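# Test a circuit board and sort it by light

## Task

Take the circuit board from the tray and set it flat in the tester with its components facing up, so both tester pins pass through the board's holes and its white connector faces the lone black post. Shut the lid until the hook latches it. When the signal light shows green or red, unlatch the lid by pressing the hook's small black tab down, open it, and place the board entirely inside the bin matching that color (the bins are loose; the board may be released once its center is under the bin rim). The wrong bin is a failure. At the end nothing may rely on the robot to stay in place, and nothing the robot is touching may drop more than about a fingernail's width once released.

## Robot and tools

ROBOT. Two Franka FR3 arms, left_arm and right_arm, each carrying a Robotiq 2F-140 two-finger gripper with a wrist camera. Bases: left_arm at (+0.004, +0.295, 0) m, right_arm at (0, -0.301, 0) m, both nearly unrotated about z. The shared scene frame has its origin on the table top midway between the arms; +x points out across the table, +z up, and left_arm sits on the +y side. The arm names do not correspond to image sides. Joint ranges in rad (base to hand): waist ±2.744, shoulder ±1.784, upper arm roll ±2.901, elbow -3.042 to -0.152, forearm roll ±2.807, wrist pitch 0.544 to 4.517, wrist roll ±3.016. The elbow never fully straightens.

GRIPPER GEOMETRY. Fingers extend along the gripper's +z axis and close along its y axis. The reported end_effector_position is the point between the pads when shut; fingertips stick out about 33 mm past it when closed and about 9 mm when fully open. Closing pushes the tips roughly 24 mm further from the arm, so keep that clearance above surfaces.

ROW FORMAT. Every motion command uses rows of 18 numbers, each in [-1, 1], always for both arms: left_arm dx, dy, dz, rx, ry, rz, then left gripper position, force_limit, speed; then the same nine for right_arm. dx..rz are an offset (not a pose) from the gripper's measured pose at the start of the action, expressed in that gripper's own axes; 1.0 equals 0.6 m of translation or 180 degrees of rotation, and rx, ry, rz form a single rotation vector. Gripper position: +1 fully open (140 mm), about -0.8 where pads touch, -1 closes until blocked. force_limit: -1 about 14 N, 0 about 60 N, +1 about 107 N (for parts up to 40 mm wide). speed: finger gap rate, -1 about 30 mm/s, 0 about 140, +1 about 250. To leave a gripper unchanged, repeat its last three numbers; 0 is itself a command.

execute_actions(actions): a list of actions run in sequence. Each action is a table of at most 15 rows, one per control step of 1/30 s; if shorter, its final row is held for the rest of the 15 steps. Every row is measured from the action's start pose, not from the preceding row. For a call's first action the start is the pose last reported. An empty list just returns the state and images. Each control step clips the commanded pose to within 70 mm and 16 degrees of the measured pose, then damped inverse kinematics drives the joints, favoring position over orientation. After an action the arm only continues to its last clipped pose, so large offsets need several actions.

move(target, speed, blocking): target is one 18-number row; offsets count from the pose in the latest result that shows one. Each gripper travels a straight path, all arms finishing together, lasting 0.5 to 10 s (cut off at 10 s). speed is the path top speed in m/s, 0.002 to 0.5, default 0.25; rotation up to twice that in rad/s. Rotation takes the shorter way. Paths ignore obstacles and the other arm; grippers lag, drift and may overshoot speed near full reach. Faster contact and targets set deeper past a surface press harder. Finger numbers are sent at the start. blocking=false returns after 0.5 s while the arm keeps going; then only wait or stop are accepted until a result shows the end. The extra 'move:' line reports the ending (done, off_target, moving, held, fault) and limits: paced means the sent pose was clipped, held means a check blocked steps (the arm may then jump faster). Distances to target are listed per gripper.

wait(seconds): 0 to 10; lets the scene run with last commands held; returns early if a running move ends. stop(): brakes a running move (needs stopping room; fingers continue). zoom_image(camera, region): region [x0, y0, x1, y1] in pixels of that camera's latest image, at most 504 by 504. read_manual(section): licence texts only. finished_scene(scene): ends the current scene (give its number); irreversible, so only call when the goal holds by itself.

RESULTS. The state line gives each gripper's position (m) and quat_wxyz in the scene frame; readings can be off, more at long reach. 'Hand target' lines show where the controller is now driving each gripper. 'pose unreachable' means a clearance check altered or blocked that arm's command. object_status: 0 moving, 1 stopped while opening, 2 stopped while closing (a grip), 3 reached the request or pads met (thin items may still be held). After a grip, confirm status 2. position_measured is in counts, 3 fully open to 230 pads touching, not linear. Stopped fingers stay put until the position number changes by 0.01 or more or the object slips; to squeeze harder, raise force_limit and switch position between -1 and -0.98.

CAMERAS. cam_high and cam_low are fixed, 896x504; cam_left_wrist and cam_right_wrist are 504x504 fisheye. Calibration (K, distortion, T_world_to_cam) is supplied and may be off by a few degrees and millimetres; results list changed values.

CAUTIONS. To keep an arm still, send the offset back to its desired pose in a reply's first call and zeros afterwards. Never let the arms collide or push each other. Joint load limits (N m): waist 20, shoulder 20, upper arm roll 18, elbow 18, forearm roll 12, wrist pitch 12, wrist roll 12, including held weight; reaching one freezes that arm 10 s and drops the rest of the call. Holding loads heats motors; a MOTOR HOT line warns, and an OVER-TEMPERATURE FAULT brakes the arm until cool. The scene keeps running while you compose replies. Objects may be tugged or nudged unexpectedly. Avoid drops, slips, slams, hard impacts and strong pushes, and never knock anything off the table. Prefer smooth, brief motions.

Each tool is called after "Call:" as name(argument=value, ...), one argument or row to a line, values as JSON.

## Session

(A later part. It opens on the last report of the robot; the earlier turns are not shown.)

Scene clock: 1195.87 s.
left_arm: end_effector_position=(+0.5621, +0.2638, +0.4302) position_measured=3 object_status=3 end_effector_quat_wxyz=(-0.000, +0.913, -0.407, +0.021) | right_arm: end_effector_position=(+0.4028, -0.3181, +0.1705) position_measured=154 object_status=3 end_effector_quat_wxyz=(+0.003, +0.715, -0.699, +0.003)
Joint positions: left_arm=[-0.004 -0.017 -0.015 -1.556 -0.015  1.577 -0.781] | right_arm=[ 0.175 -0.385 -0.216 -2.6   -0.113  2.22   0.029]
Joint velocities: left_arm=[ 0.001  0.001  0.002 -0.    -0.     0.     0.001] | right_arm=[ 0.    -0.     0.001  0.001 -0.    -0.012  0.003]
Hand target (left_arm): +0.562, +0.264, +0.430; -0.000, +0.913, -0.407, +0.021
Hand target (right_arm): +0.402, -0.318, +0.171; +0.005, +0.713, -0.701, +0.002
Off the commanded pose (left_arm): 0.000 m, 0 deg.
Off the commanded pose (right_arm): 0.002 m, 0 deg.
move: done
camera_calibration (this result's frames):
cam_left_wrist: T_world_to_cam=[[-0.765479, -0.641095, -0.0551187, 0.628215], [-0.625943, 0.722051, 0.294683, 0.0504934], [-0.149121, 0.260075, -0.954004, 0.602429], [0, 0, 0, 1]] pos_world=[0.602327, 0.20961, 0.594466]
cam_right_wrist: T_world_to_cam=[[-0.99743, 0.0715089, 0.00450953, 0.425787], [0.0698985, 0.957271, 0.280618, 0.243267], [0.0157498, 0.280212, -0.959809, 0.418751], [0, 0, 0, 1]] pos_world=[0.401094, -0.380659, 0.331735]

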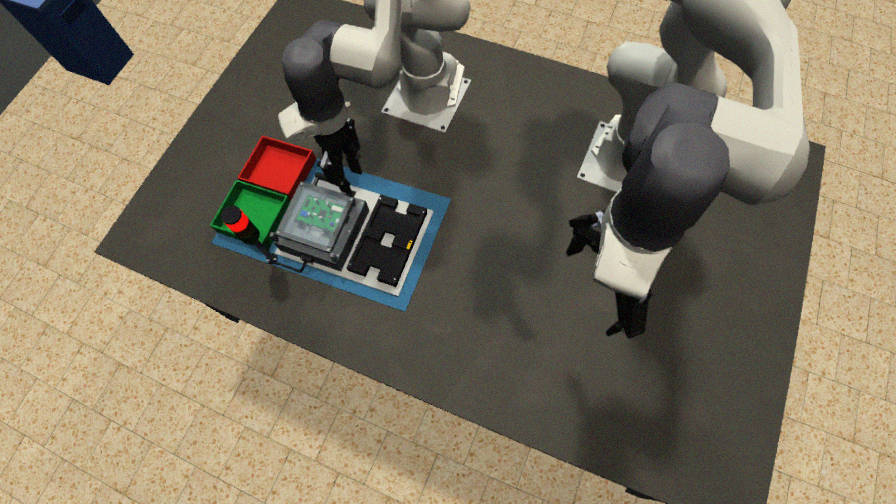

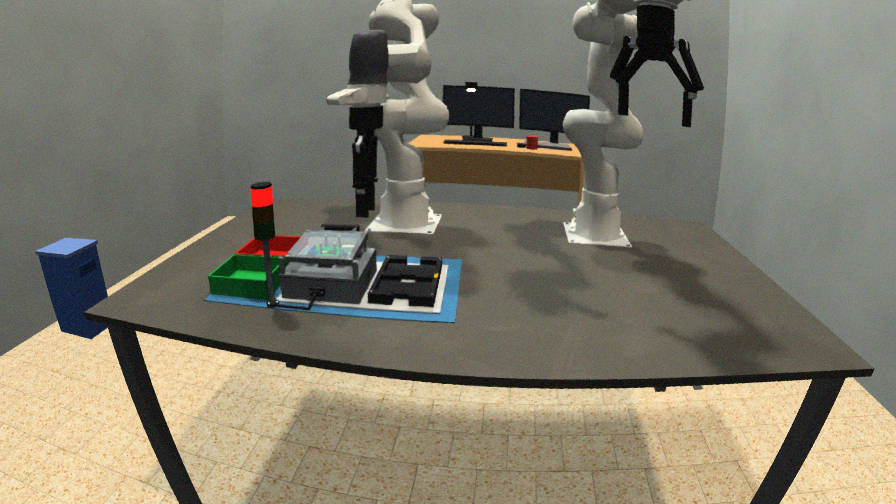

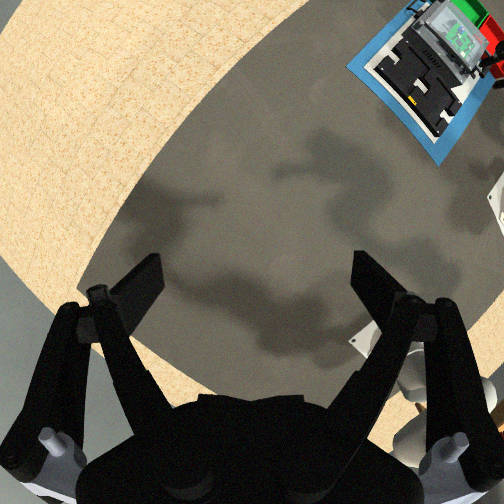

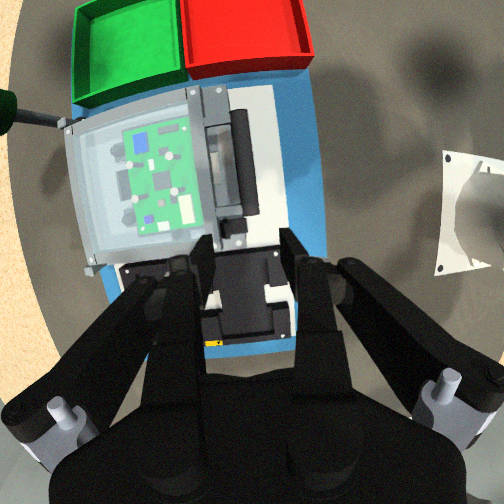

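Call:
move(
  target=[0,0,0,0,0,0,1,0,0, 0.11,0.012,0.03,0,0,-0.006,-0.35,-0.5,-0.5],
  speed=0.08,
)

Call:
zoom_image(
  camera="cam_low",
  region=[280, 150, 400, 270],
)

Scene clock: 1221.93 s.
left_arm: end_effector_position=(+0.5621, +0.2638, +0.4302) position_measured=3 object_status=3 end_effector_quat_wxyz=(-0.000, +0.913, -0.407, +0.021) | right_arm: end_effector_position=(+0.3948, -0.3825, +0.1533) position_measured=173 object_status=3 end_effector_quat_wxyz=(+0.003, +0.717, -0.697, +0.001)
Joint positions: left_arm=[-0.004 -0.017 -0.015 -1.556 -0.015  1.577 -0.781] | right_arm=[ 0.142 -0.369 -0.35  -2.621 -0.17   2.264 -0.096]
Joint velocities: left_arm=[-0.001 -0.     0.001  0.001  0.001  0.002 -0.002] | right_arm=[ 0.004 -0.001 -0.004 -0.002 -0.003  0.004 -0.027]
Hand target (left_arm): +0.562, +0.264, +0.430; -0.000, +0.913, -0.407, +0.021
Hand target (right_arm): +0.395, -0.383, +0.153; +0.003, +0.722, -0.692, +0.002
Off the commanded pose (left_arm): 0.000 m, 0 deg.
Off the commanded pose (right_arm): 0.003 m, 1 deg.
move: done
camera_calibration (this result's frames):
cam_left_wrist: T_world_to_cam=[[-0.765479, -0.641095, -0.0551188, 0.628215], [-0.625943, 0.722051, 0.294683, 0.0504934], [-0.149121, 0.260075, -0.954004, 0.602428], [0, 0, 0, 1]] pos_world=[0.602327, 0.20961, 0.594466]
cam_right_wrist: T_world_to_cam=[[-0.997841, 0.0652705, 0.00734037, 0.419819], [0.0646765, 0.956931, 0.28302, 0.311853], [0.0114486, 0.282884, -0.959086, 0.423024], [0, 0, 0, 1]] pos_world=[0.3939, -0.44549, 0.314374]

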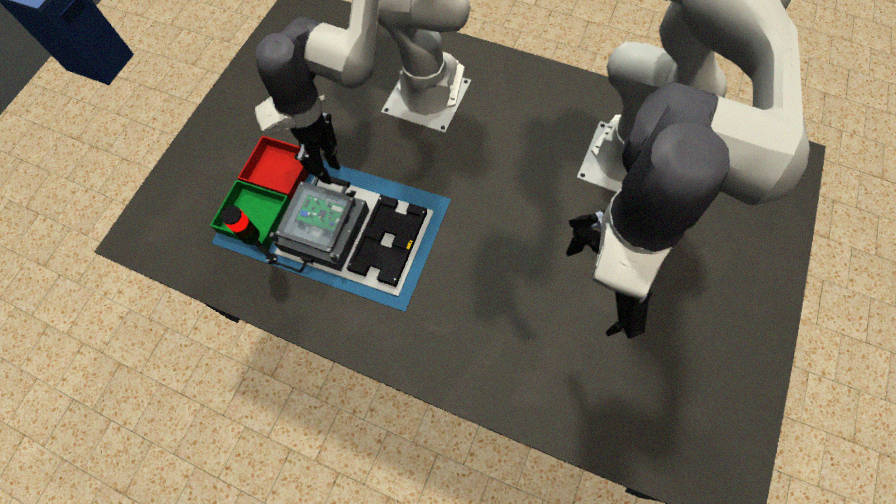

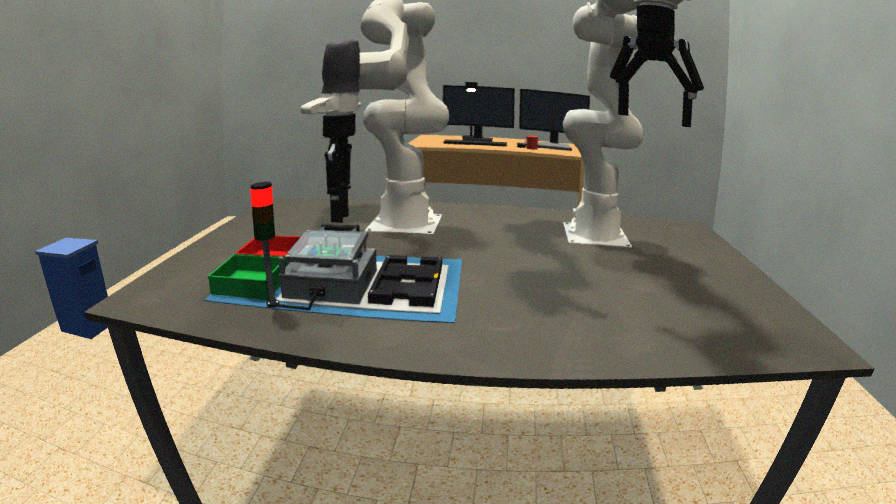

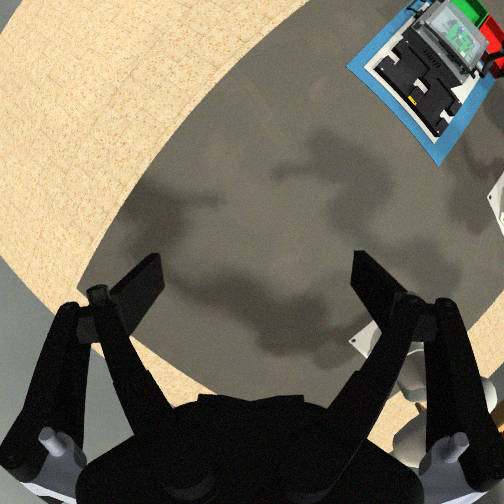

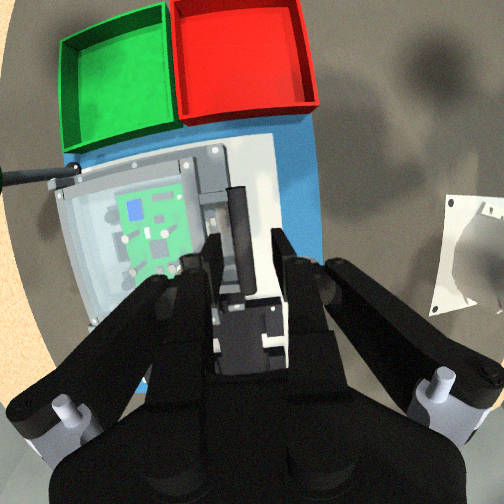

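Region (280, 150, 400, 270) of cam_low's 896x504 image, scaled by 4.200, with more detail than that image has.

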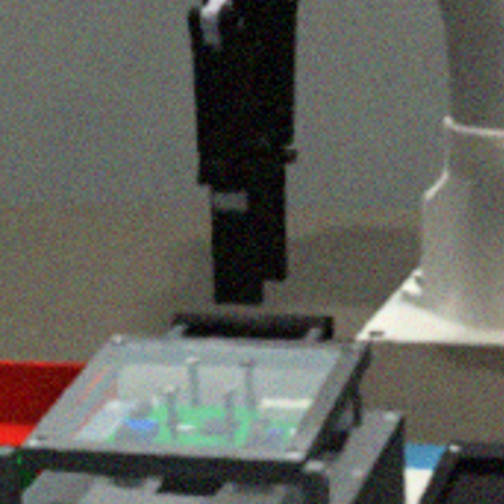

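Call:
move(
  target=[0,0,0,0,0,0,1,0,0, 0.0,-0.002,0.047,0,0,-0.004,-0.35,-0.5,-0.5],
  speed=0.03,
)

Call:
zoom_image(
  camera="cam_low",
  region=[280, 150, 400, 270],
)

Call:
zoom_image(
  camera="cam_high",
  region=[280, 130, 400, 240],
)

Scene clock: 1237.40 s.
left_arm: end_effector_position=(+0.5621, +0.2638, +0.4302) position_measured=3 object_status=3 end_effector_quat_wxyz=(-0.000, +0.913, -0.407, +0.021) | right_arm: end_effector_position=(+0.3947, -0.3827, +0.1261) position_measured=173 object_status=3 end_effector_quat_wxyz=(+0.005, +0.720, -0.694, +0.000)
Joint positions: left_arm=[-0.004 -0.017 -0.015 -1.556 -0.015  1.577 -0.781] | right_arm=[ 0.146 -0.312 -0.362 -2.65  -0.165  2.346 -0.111]
Joint velocities: left_arm=[-0.001  0.001 -0.001  0.001  0.001 -0.    -0.001] | right_arm=[-0.001  0.001 -0.     0.     0.002  0.014 -0.004]
Hand target (left_arm): +0.562, +0.264, +0.430; -0.000, +0.913, -0.407, +0.021
Hand target (right_arm): +0.396, -0.382, +0.125; +0.003, +0.721, -0.692, +0.001
Off the commanded pose (left_arm): 0.000 m, 0 deg.
Off the commanded pose (right_arm): 0.002 m, 0 deg.
move: done
camera_calibration (this result's frames):
cam_left_wrist: T_world_to_cam=[[-0.765479, -0.641095, -0.0551189, 0.628215], [-0.625943, 0.722051, 0.294683, 0.0504934], [-0.149121, 0.260075, -0.954004, 0.602428], [0, 0, 0, 1]] pos_world=[0.602327, 0.20961, 0.594466]
cam_right_wrist: T_world_to_cam=[[-0.998361, 0.0562611, 0.0105297, 0.416372], [0.0569484, 0.957879, 0.281468, 0.323371], [0.00574949, 0.281606, -0.959513, 0.398815], [0, 0, 0, 1]] pos_world=[0.394981, -0.445485, 0.287265]

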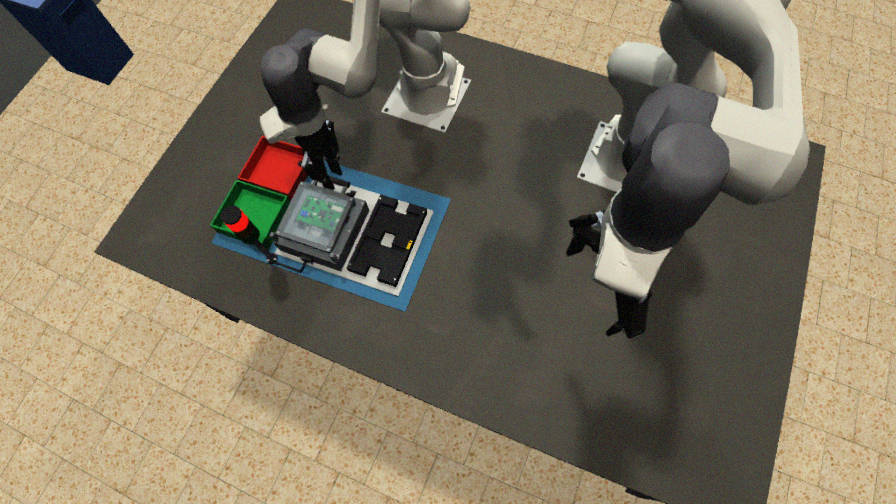

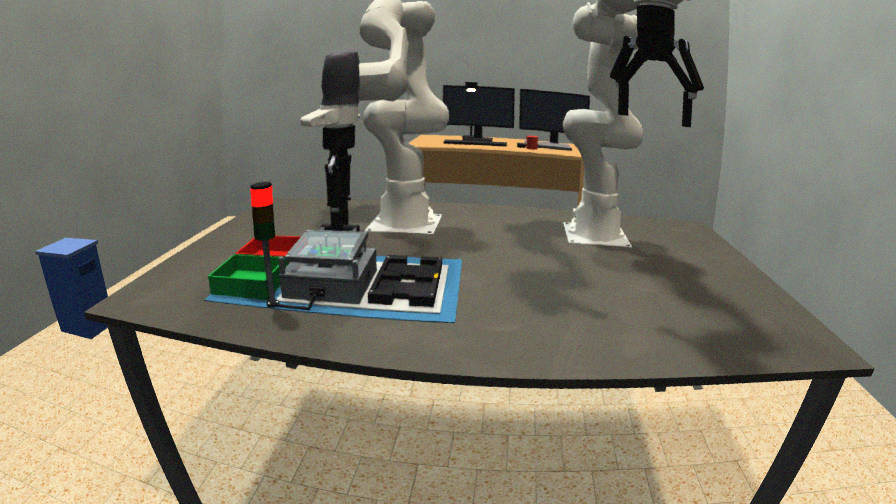

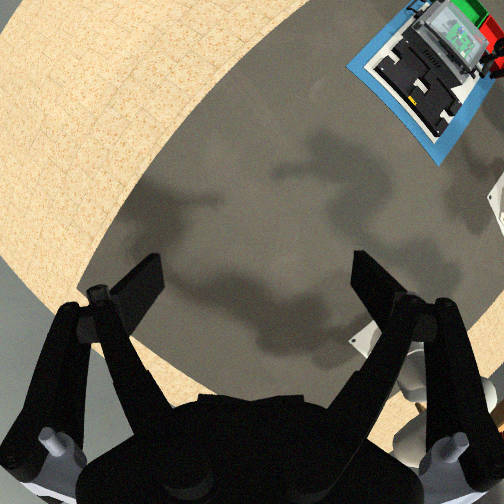

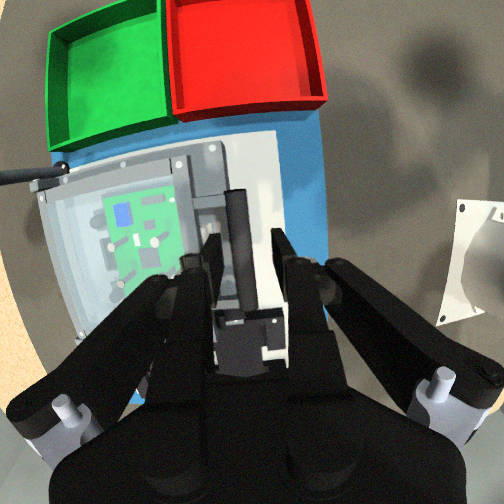

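Region (280, 150, 400, 270) of cam_low's 896x504 image, scaled by 4.200, with more detail than that image has.

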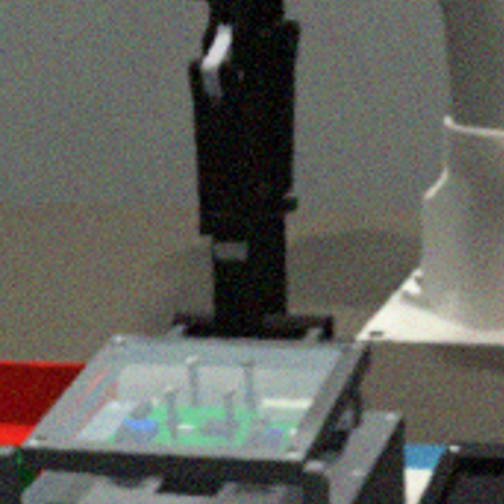

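Region (280, 130, 400, 240) of cam_high's 896x504 image, scaled by 4.200, with more detail than that image has; it fills the top 462 rows of this view, and the rest is white.

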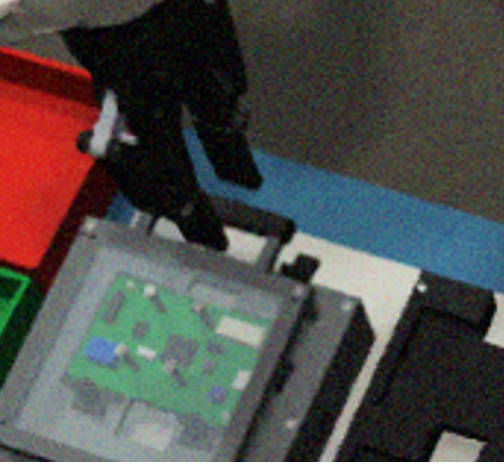

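Call:
execute_actions(
  actions=[
    [[0,0,0,0,0,0,1,0,0, 0,-0.002,0.011,0,0,0,-0.35,-0.5,-0.5]],
    [[0,0,0,0,0,0,1,0,0, 0,0,0.002,0,0,0,-1,-0.6,-0.6]],
    [[0,0,0,0,0,0,1,0,0, 0,0,0,0,0,0,-1,-0.6,-0.6]],
    [[0,0,0,0,0,0,1,0,0, 0,0,0,0,0,0,-1,-0.6,-0.6]],
  ],
)

Call:
zoom_image(
  camera="cam_high",
  region=[280, 130, 400, 240],
)

Scene clock: 1246.63 s.
left_arm: end_effector_position=(+0.5621, +0.2638, +0.4302) position_measured=3 object_status=3 end_effector_quat_wxyz=(-0.000, +0.913, -0.407, +0.021) | right_arm: end_effector_position=(+0.3983, -0.3830, +0.1210) position_measured=208 object_status=2 end_effector_quat_wxyz=(+0.004, +0.723, -0.691, +0.003)
Joint positions: left_arm=[-0.004 -0.017 -0.015 -1.556 -0.015  1.577 -0.781] | right_arm=[ 0.147 -0.295 -0.362 -2.652 -0.163  2.37  -0.121]
Joint velocities: left_arm=[-0.002  0.001  0.001 -0.001 -0.001 -0.001  0.001] | right_arm=[ 0.     0.001 -0.001  0.001 -0.001  0.    -0.   ]
Hand target (left_arm): +0.562, +0.264, +0.430; -0.000, +0.913, -0.407, +0.021
Hand target (right_arm): +0.398, -0.383, +0.121; +0.004, +0.723, -0.691, +0.003
Off the commanded pose (left_arm): 0.000 m, 0 deg.
Off the commanded pose (right_arm): 0.000 m, 0 deg.
camera_calibration (this result's frames):
cam_left_wrist: T_world_to_cam=[[-0.765479, -0.641095, -0.0551189, 0.628215], [-0.625943, 0.722051, 0.294683, 0.0504934], [-0.149121, 0.260075, -0.954004, 0.602428], [0, 0, 0, 1]] pos_world=[0.602327, 0.20961, 0.594466]
cam_right_wrist: T_world_to_cam=[[-0.998883, 0.0470233, 0.00460342, 0.417347], [0.046435, 0.959026, 0.279486, 0.32973], [0.00872753, 0.279387, -0.960139, 0.39196], [0, 0, 0, 1]] pos_world=[0.398149, -0.445353, 0.28226]

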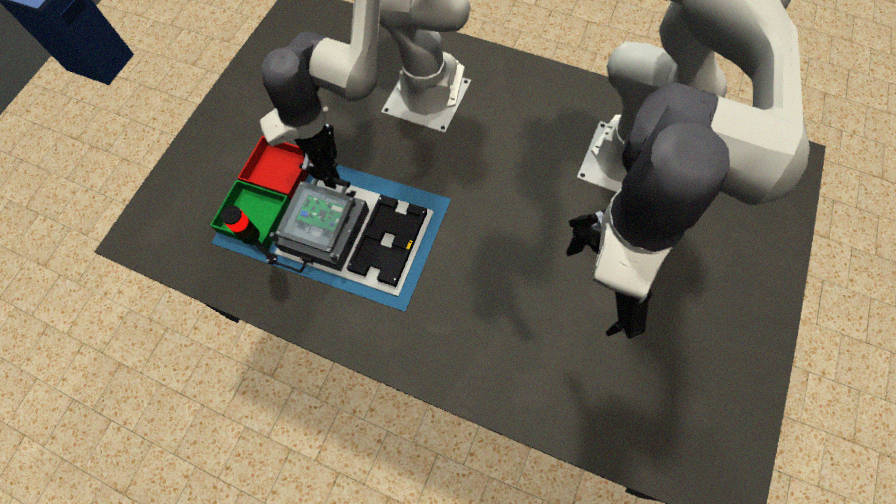

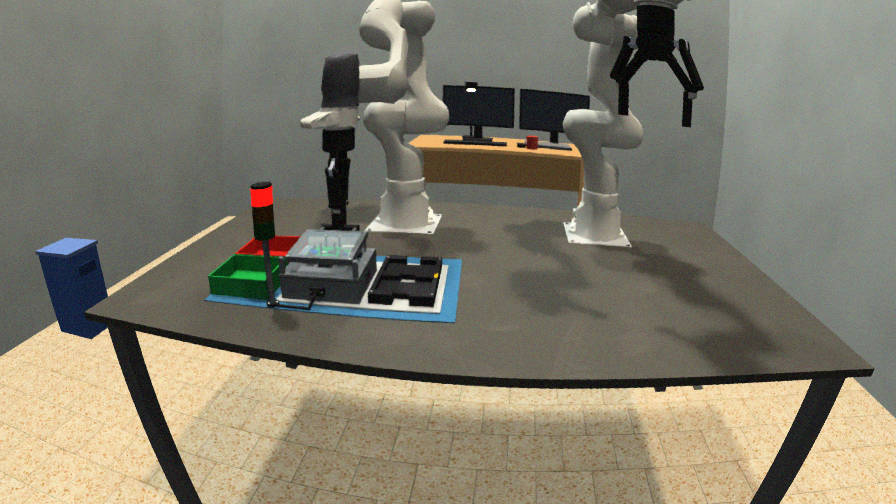

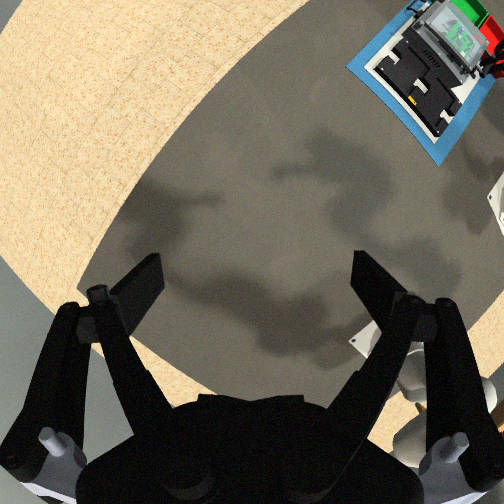

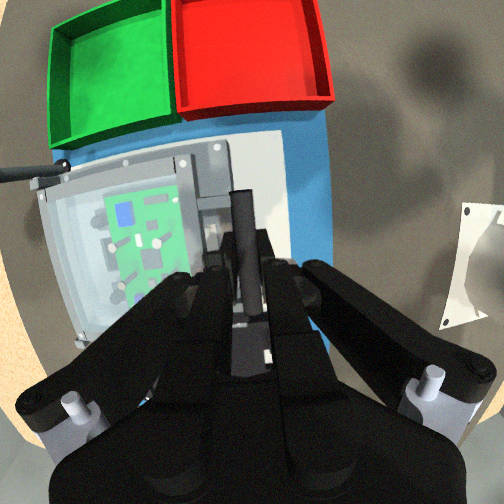

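Region (280, 130, 400, 240) of cam_high's 896x504 image, scaled by 4.200, with more detail than that image has; it fills the top 462 rows of this view, and the rest is white.

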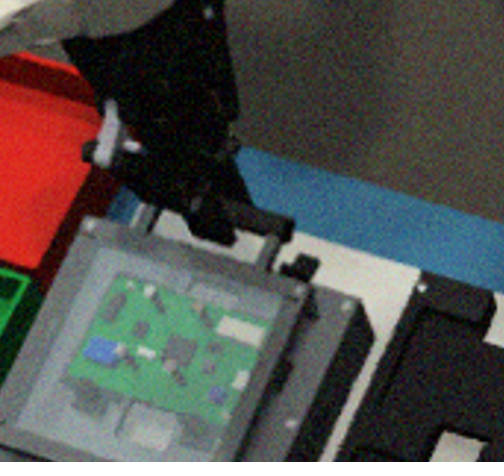

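Call:
move(
  target=[0,0,0,0,0,0,1,0,0, 0,-0.02,-0.085,0,0,0,-1,-0.6,-0.6],
  speed=0.05,
)

Scene clock: 1260.30 s.
left_arm: end_effector_position=(+0.5621, +0.2638, +0.4302) position_measured=3 object_status=3 end_effector_quat_wxyz=(-0.000, +0.913, -0.407, +0.021) | right_arm: end_effector_position=(+0.4067, -0.3835, +0.1646) position_measured=209 object_status=2 end_effector_quat_wxyz=(+0.009, +0.725, -0.688, -0.000)
Joint positions: left_arm=[-0.004 -0.017 -0.015 -1.556 -0.015  1.577 -0.781] | right_arm=[ 0.147 -0.339 -0.342 -2.562 -0.159  2.224 -0.121]
Joint velocities: left_arm=[-0.    -0.001 -0.     0.001  0.001 -0.    -0.   ] | right_arm=[ 0.002  0.002  0.001  0.005 -0.001 -0.005  0.   ]
Hand target (left_arm): +0.562, +0.264, +0.430; -0.000, +0.913, -0.407, +0.021
Hand target (right_arm): +0.410, -0.383, +0.171; +0.004, +0.723, -0.691, +0.004
Off the commanded pose (left_arm): 0.000 m, 0 deg.
Off the commanded pose (right_arm): 0.008 m, 1 deg.
move: off_target (right_arm)
camera_calibration (this result's frames):
cam_left_wrist: T_world_to_cam=[[-0.765479, -0.641095, -0.0551188, 0.628215], [-0.625943, 0.722051, 0.294683, 0.0504935], [-0.149121, 0.260075, -0.954004, 0.602428], [0, 0, 0, 1]] pos_world=[0.602327, 0.20961, 0.594466]
cam_right_wrist: T_world_to_cam=[[-0.999001, 0.0412404, 0.0172208, 0.421363], [0.0443968, 0.959956, 0.276611, 0.319268], [-0.00512367, 0.277099, -0.960828, 0.438775], [0, 0, 0, 1]] pos_world=[0.409016, -0.445445, 0.326018]

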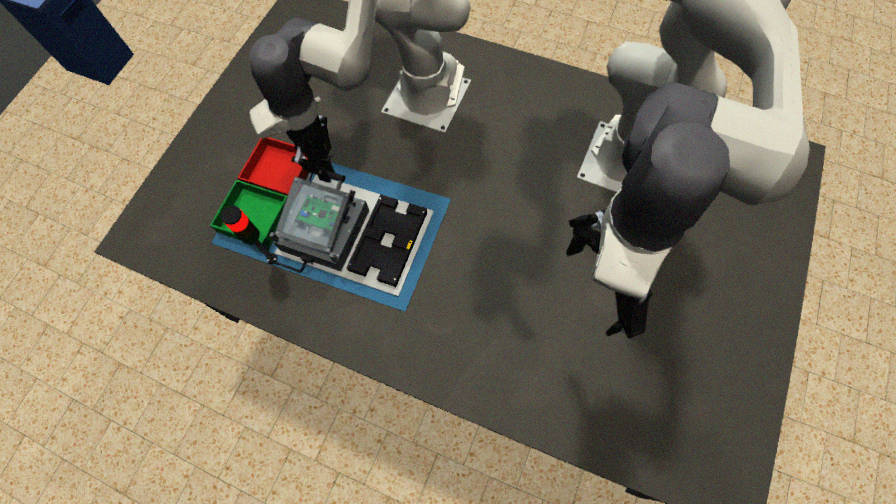

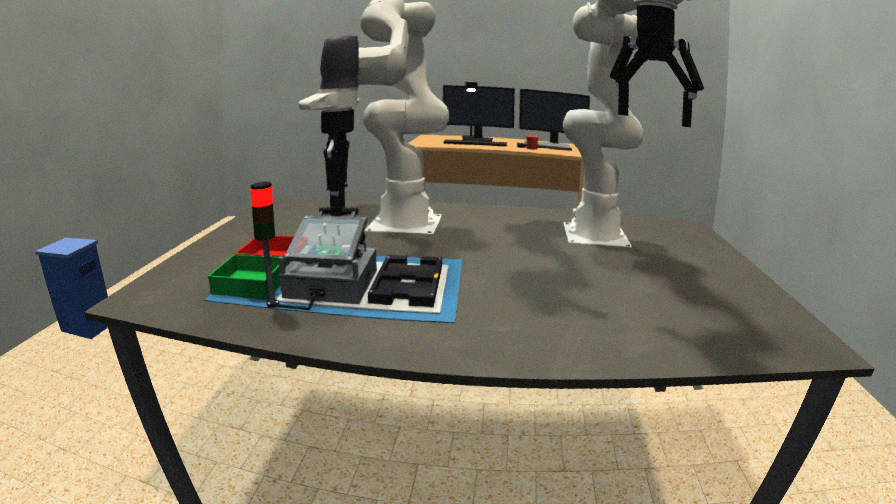

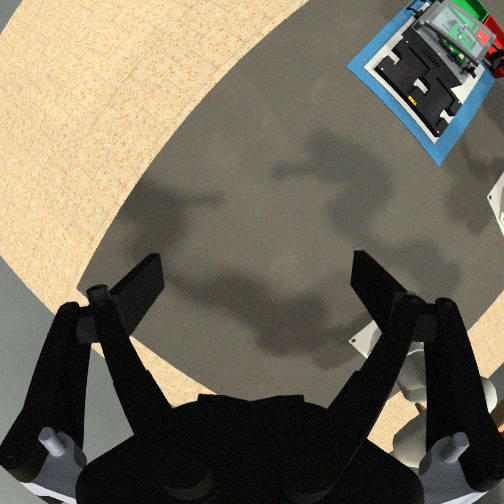

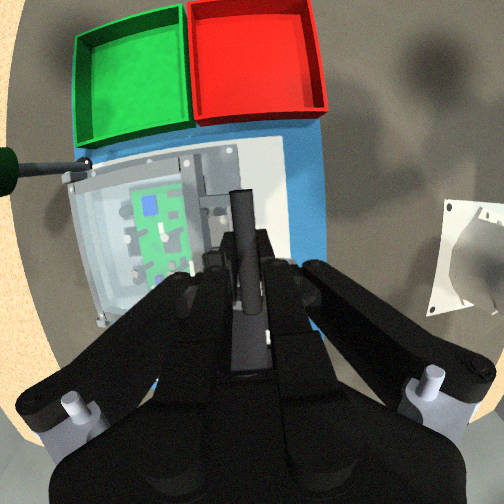

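Call:
execute_actions(
  actions=[],
)

Scene clock: 1283.53 s.
left_arm: end_effector_position=(+0.5621, +0.2638, +0.4302) position_measured=3 object_status=3 end_effector_quat_wxyz=(-0.000, +0.913, -0.407, +0.021) | right_arm: end_effector_position=(+0.4068, -0.3835, +0.1648) position_measured=209 object_status=2 end_effector_quat_wxyz=(+0.009, +0.725, -0.688, -0.000)
Joint positions: left_arm=[-0.004 -0.017 -0.015 -1.556 -0.015  1.577 -0.781] | right_arm=[ 0.147 -0.339 -0.342 -2.561 -0.159  2.223 -0.121]
Joint velocities: left_arm=[-0.     0.001 -0.001 -0.001  0.     0.     0.001] | right_arm=[-0.001 -0.001  0.001 -0.001 -0.    -0.     0.001]
Hand target (left_arm): +0.562, +0.264, +0.430; -0.000, +0.913, -0.407, +0.021
Hand target (right_arm): +0.410, -0.383, +0.171; +0.004, +0.723, -0.691, +0.004
Off the commanded pose (left_arm): 0.000 m, 0 deg.
Off the commanded pose (right_arm): 0.008 m, 1 deg.
camera_calibration (this result's frames):
cam_left_wrist: T_world_to_cam=[[-0.765479, -0.641095, -0.0551188, 0.628215], [-0.625943, 0.722051, 0.294683, 0.0504935], [-0.149121, 0.260075, -0.954004, 0.602429], [0, 0, 0, 1]] pos_world=[0.602327, 0.20961, 0.594466]
cam_right_wrist: T_world_to_cam=[[-0.998994, 0.0413435, 0.017344, 0.421435], [0.0445296, 0.959969, 0.276544, 0.319173], [-0.00521644, 0.277038, -0.960845, 0.438974], [0, 0, 0, 1]] pos_world=[0.409088, -0.445433, 0.326211]

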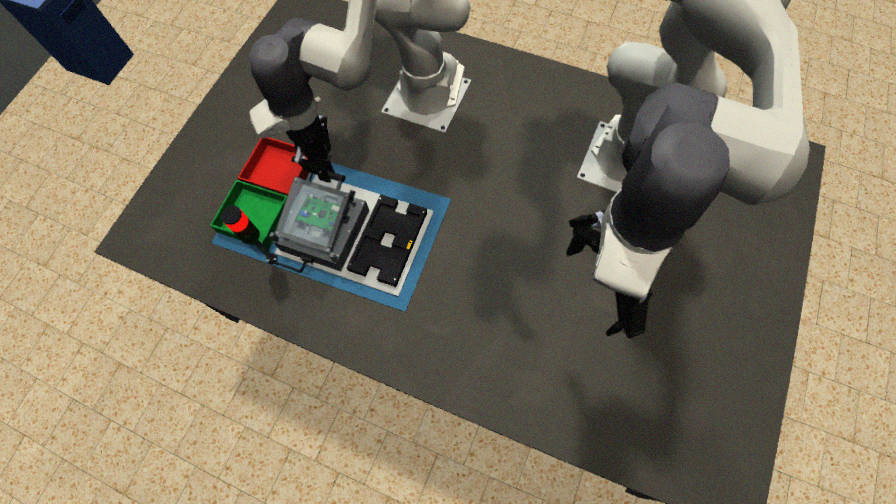

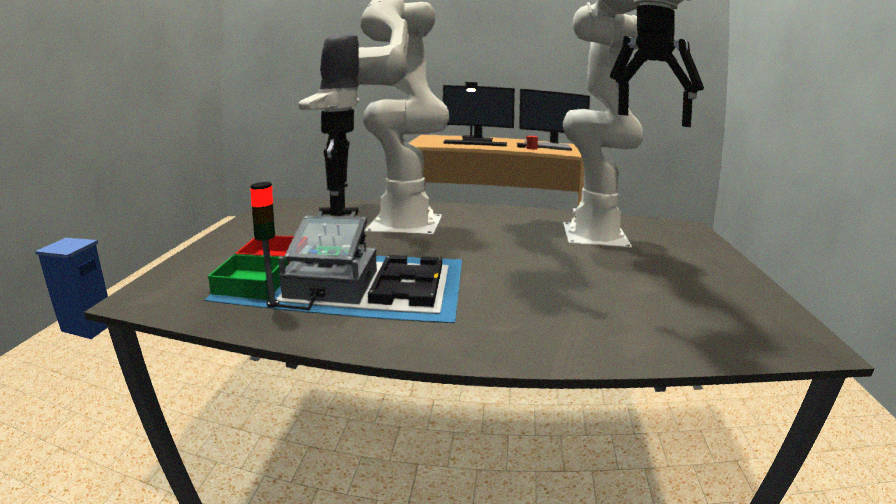

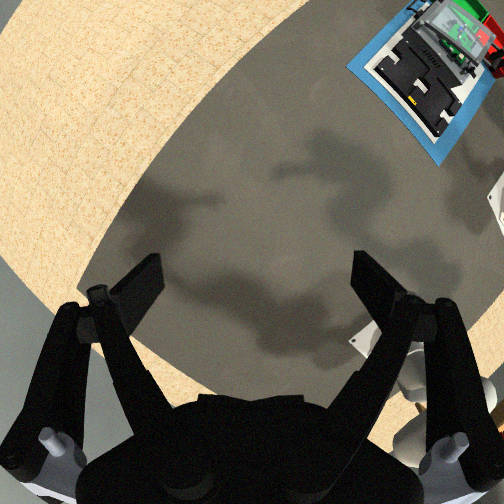

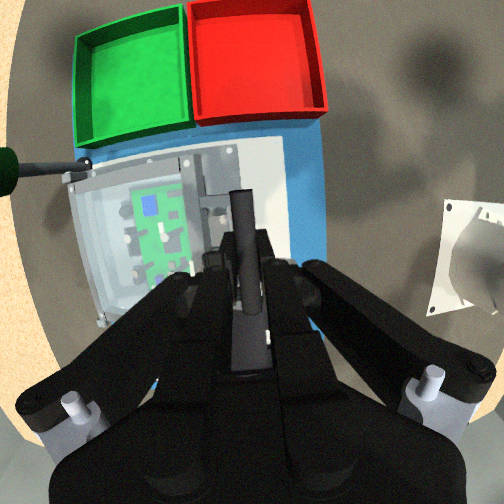

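Call:
move(
  target=[0,0,0,0,0,0,1,0,0, 0,-0.058,-0.100,0,0,0,-1,-0.6,-0.6],
  speed=0.05,
)

Call:
move(
  target=[0,0,0,0,0,0,1,0,0, 0,-0.065,-0.062,0,0,0,-1,-0.6,-0.6],
  speed=0.05,
)

Scene clock: 1289.90 s.
left_arm: end_effector_position=(+0.5621, +0.2638, +0.4302) position_measured=3 object_status=3 end_effector_quat_wxyz=(-0.000, +0.913, -0.407, +0.021) | right_arm: end_effector_position=(+0.4313, -0.3842, +0.2149) position_measured=209 object_status=2 end_effector_quat_wxyz=(+0.022, +0.724, -0.690, -0.012)
Joint positions: left_arm=[-0.004 -0.017 -0.015 -1.556 -0.015  1.577 -0.781] | right_arm=[ 0.174 -0.297 -0.338 -2.378 -0.134  2.049 -0.124]
Joint velocities: left_arm=[-0.    -0.002  0.    -0.001  0.     0.    -0.001] | right_arm=[ 0.001  0.003 -0.001  0.006  0.001 -0.005 -0.001]
Hand target (left_arm): +0.562, +0.264, +0.430; -0.000, +0.913, -0.407, +0.021
Hand target (right_arm): +0.442, -0.383, +0.224; +0.010, +0.724, -0.689, +0.000
Off the commanded pose (left_arm): 0.000 m, 0 deg.
Off the commanded pose (right_arm): 0.015 m, 2 deg.
move: off_target (right_arm)
camera_calibration (this result's frames):
cam_left_wrist: T_world_to_cam=[[-0.765479, -0.641095, -0.0551188, 0.628215], [-0.625943, 0.722051, 0.294683, 0.0504934], [-0.149121, 0.260075, -0.954004, 0.602429], [0, 0, 0, 1]] pos_world=[0.602327, 0.20961, 0.594466]
cam_right_wrist: T_world_to_cam=[[-0.997697, 0.0451794, 0.0505875, 0.438883], [0.0573089, 0.960452, 0.272483, 0.300465], [-0.0362763, 0.274754, -0.96083, 0.499989], [0, 0, 0, 1]] pos_world=[0.43879, -0.445785, 0.376331]

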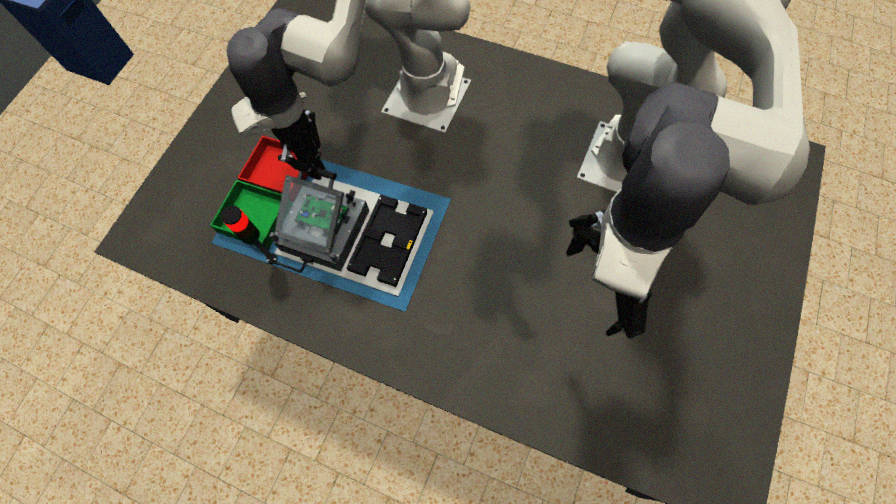

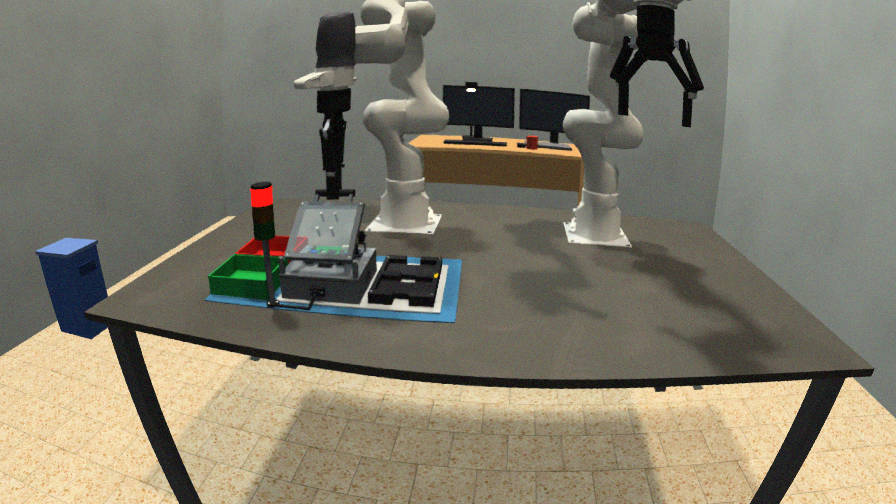

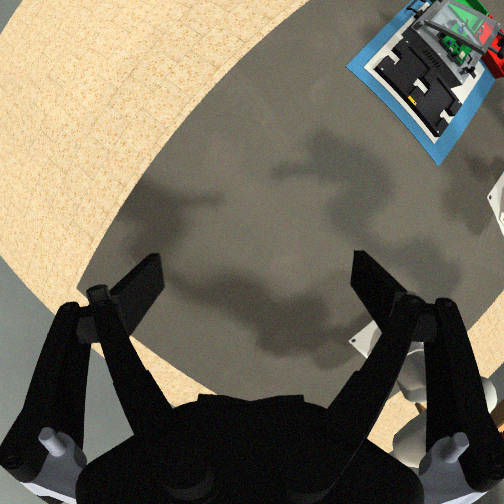

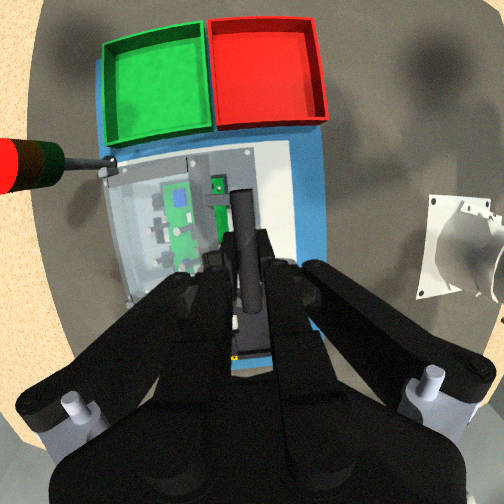

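Scene clock: 1291.23 s.
left_arm: end_effector_position=(+0.5621, +0.2638, +0.4302) position_measured=3 object_status=3 end_effector_quat_wxyz=(-0.000, +0.913, -0.407, +0.021) | right_arm: end_effector_position=(+0.4561, -0.3847, +0.2445) position_measured=209 object_status=2 end_effector_quat_wxyz=(+0.037, +0.722, -0.690, -0.027)
Joint positions: left_arm=[-0.004 -0.017 -0.015 -1.556 -0.015  1.577 -0.781] | right_arm=[ 0.188 -0.202 -0.338 -2.202 -0.1    1.922 -0.138]
Joint velocities: left_arm=[ 0.001 -0.001 -0.001 -0.001 -0.001  0.     0.001] | right_arm=[-0.     0.008 -0.001  0.01   0.003 -0.009 -0.004]
Hand target (left_arm): +0.562, +0.264, +0.430; -0.000, +0.913, -0.407, +0.021
Hand target (right_arm): +0.472, -0.384, +0.251; +0.022, +0.723, -0.690, -0.011
Off the commanded pose (left_arm): 0.000 m, 0 deg.
Off the commanded pose (right_arm): 0.017 m, 2 deg.
move: off_target (right_arm)
camera_calibration (this result's frames):
cam_left_wrist: T_world_to_cam=[[-0.76548, -0.641095, -0.0551188, 0.628215], [-0.625942, 0.722051, 0.294683, 0.0504933], [-0.149121, 0.260075, -0.954004, 0.602428], [0, 0, 0, 1]] pos_world=[0.602327, 0.20961, 0.594466]
cam_right_wrist: T_world_to_cam=[[-0.994389, 0.0493218, 0.0935883, 0.451728], [0.0729442, 0.960401, 0.268903, 0.28521], [-0.0766196, 0.27422, -0.95861, 0.547123], [0, 0, 0, 1]] pos_world=[0.470309, -0.446229, 0.405508]

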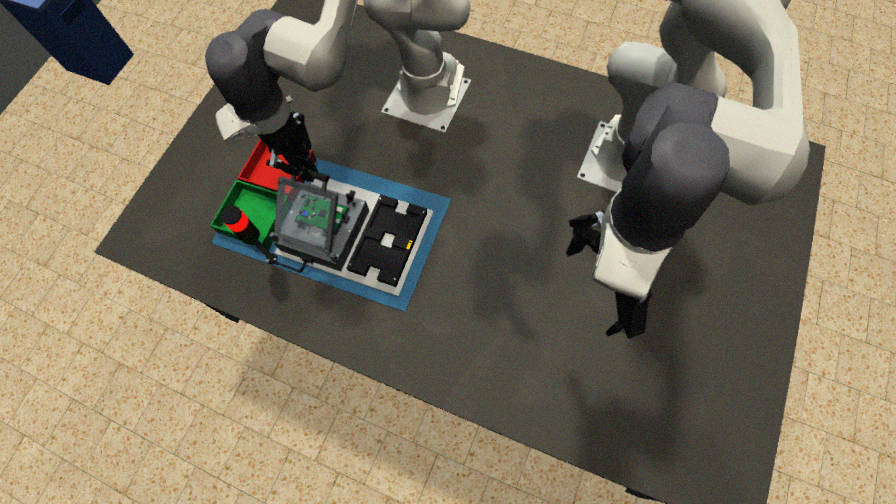

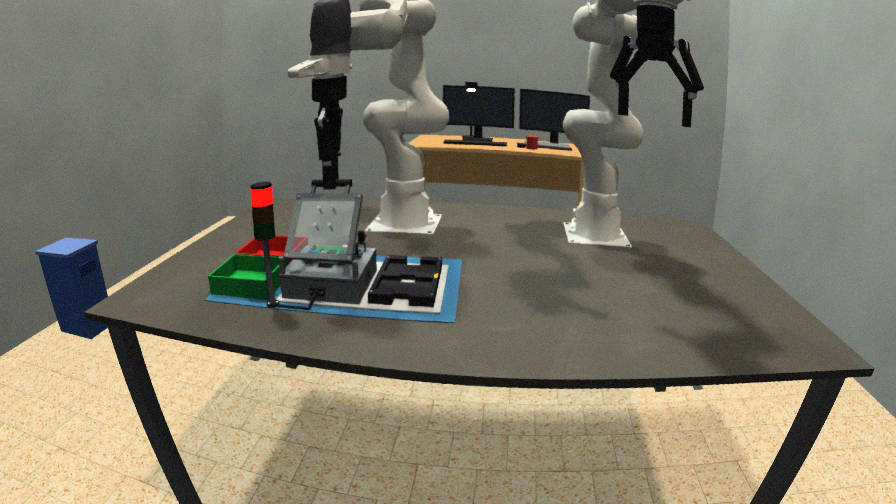

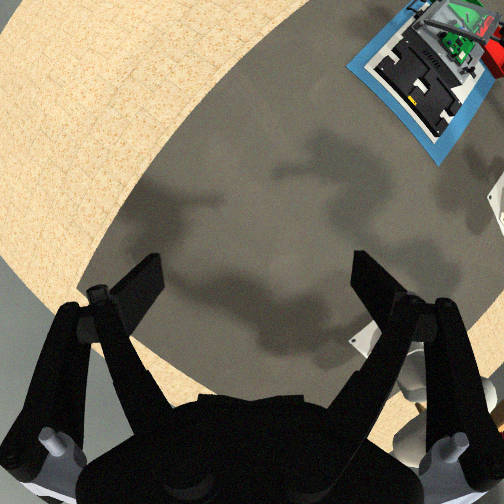

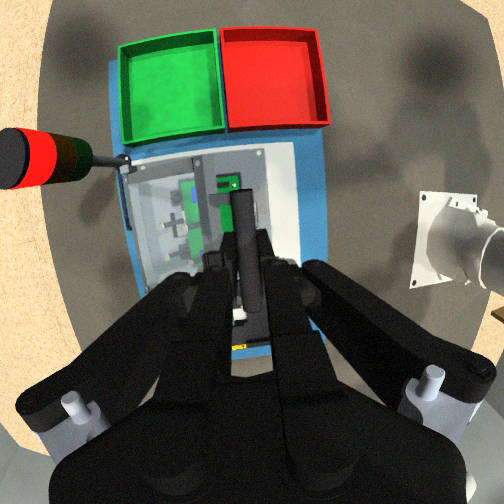

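Call:
move(
  target=[0,0,0,0,0,0,1,0,0, 0,-0.105,-0.062,0.02,0,0,-1,-0.6,-0.6],
  speed=0.05,
)

Scene clock: 1300.87 s.
left_arm: end_effector_position=(+0.5621, +0.2638, +0.4302) position_measured=3 object_status=3 end_effector_quat_wxyz=(-0.000, +0.913, -0.407, +0.021) | right_arm: end_effector_position=(+0.5103, -0.3841, +0.2850) position_measured=209 object_status=2 end_effector_quat_wxyz=(+0.020, +0.722, -0.692, -0.013)
Joint positions: left_arm=[-0.004 -0.017 -0.015 -1.556 -0.015  1.577 -0.781] | right_arm=[ 0.193 -0.096 -0.338 -1.995 -0.052  1.859 -0.161]
Joint velocities: left_arm=[-0.    -0.001 -0.     0.     0.001 -0.001 -0.   ] | right_arm=[ 0.     0.004 -0.001  0.003 -0.    -0.    -0.005]
Hand target (left_arm): +0.562, +0.264, +0.430; -0.000, +0.913, -0.407, +0.021
Hand target (right_arm): +0.522, -0.384, +0.277; +0.015, +0.722, -0.692, -0.004
Off the commanded pose (left_arm): 0.000 m, 0 deg.
Off the commanded pose (right_arm): 0.015 m, 1 deg.
move: off_target (right_arm)
camera_calibration (this result's frames):
cam_left_wrist: T_world_to_cam=[[-0.765479, -0.641095, -0.0551187, 0.628215], [-0.625943, 0.722051, 0.294683, 0.0504934], [-0.149121, 0.260075, -0.954004, 0.602429], [0, 0, 0, 1]] pos_world=[0.602327, 0.20961, 0.594466]
cam_right_wrist: T_world_to_cam=[[-0.997377, 0.0513996, 0.0509633, 0.516203], [0.0635148, 0.959158, 0.275647, 0.272214], [-0.0347137, 0.278161, -0.959907, 0.570387], [0, 0, 0, 1]] pos_world=[0.51736, -0.446289, 0.446176]

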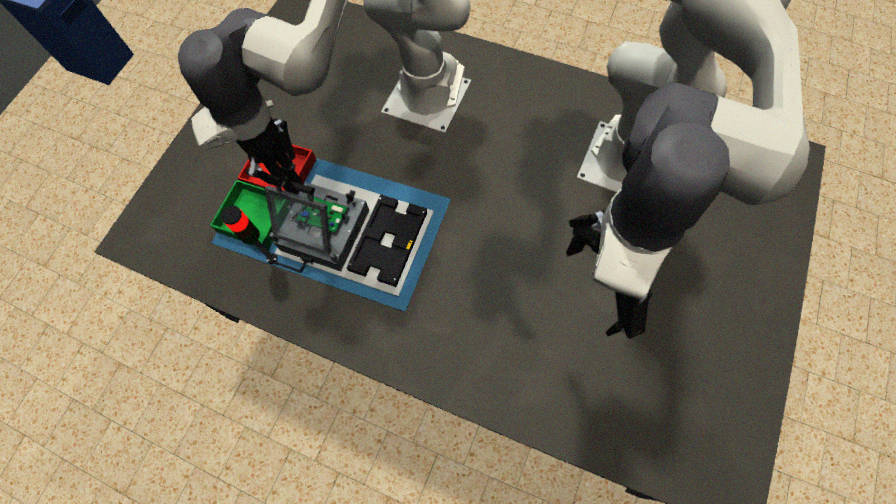

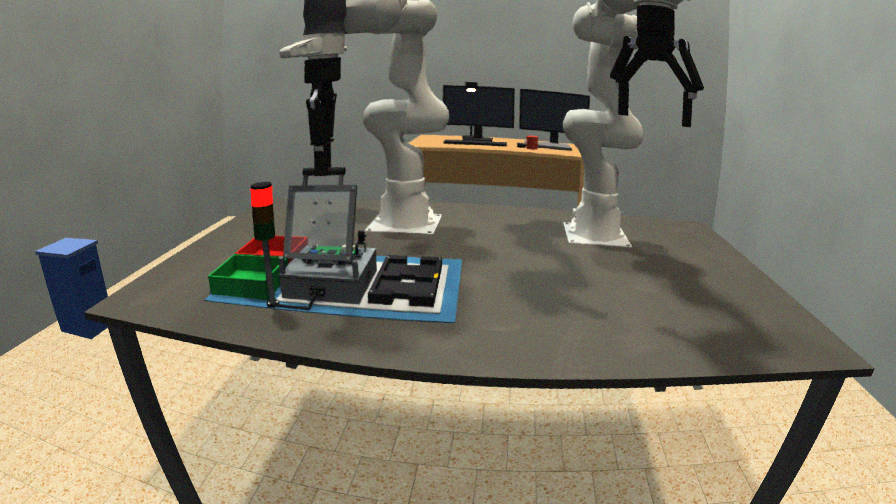

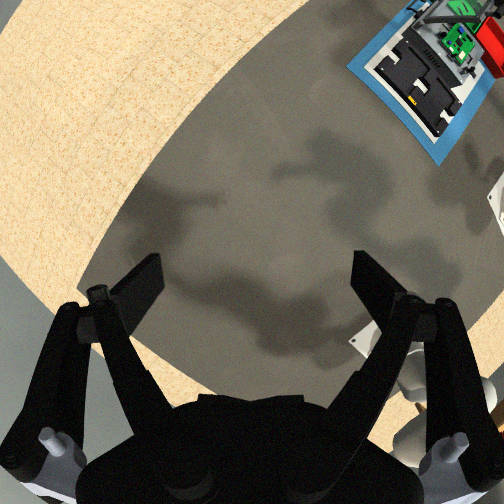

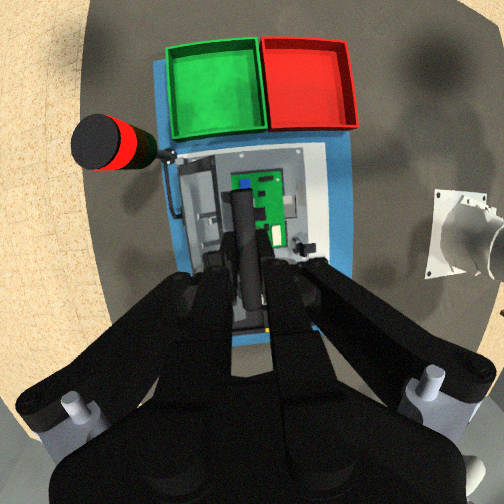

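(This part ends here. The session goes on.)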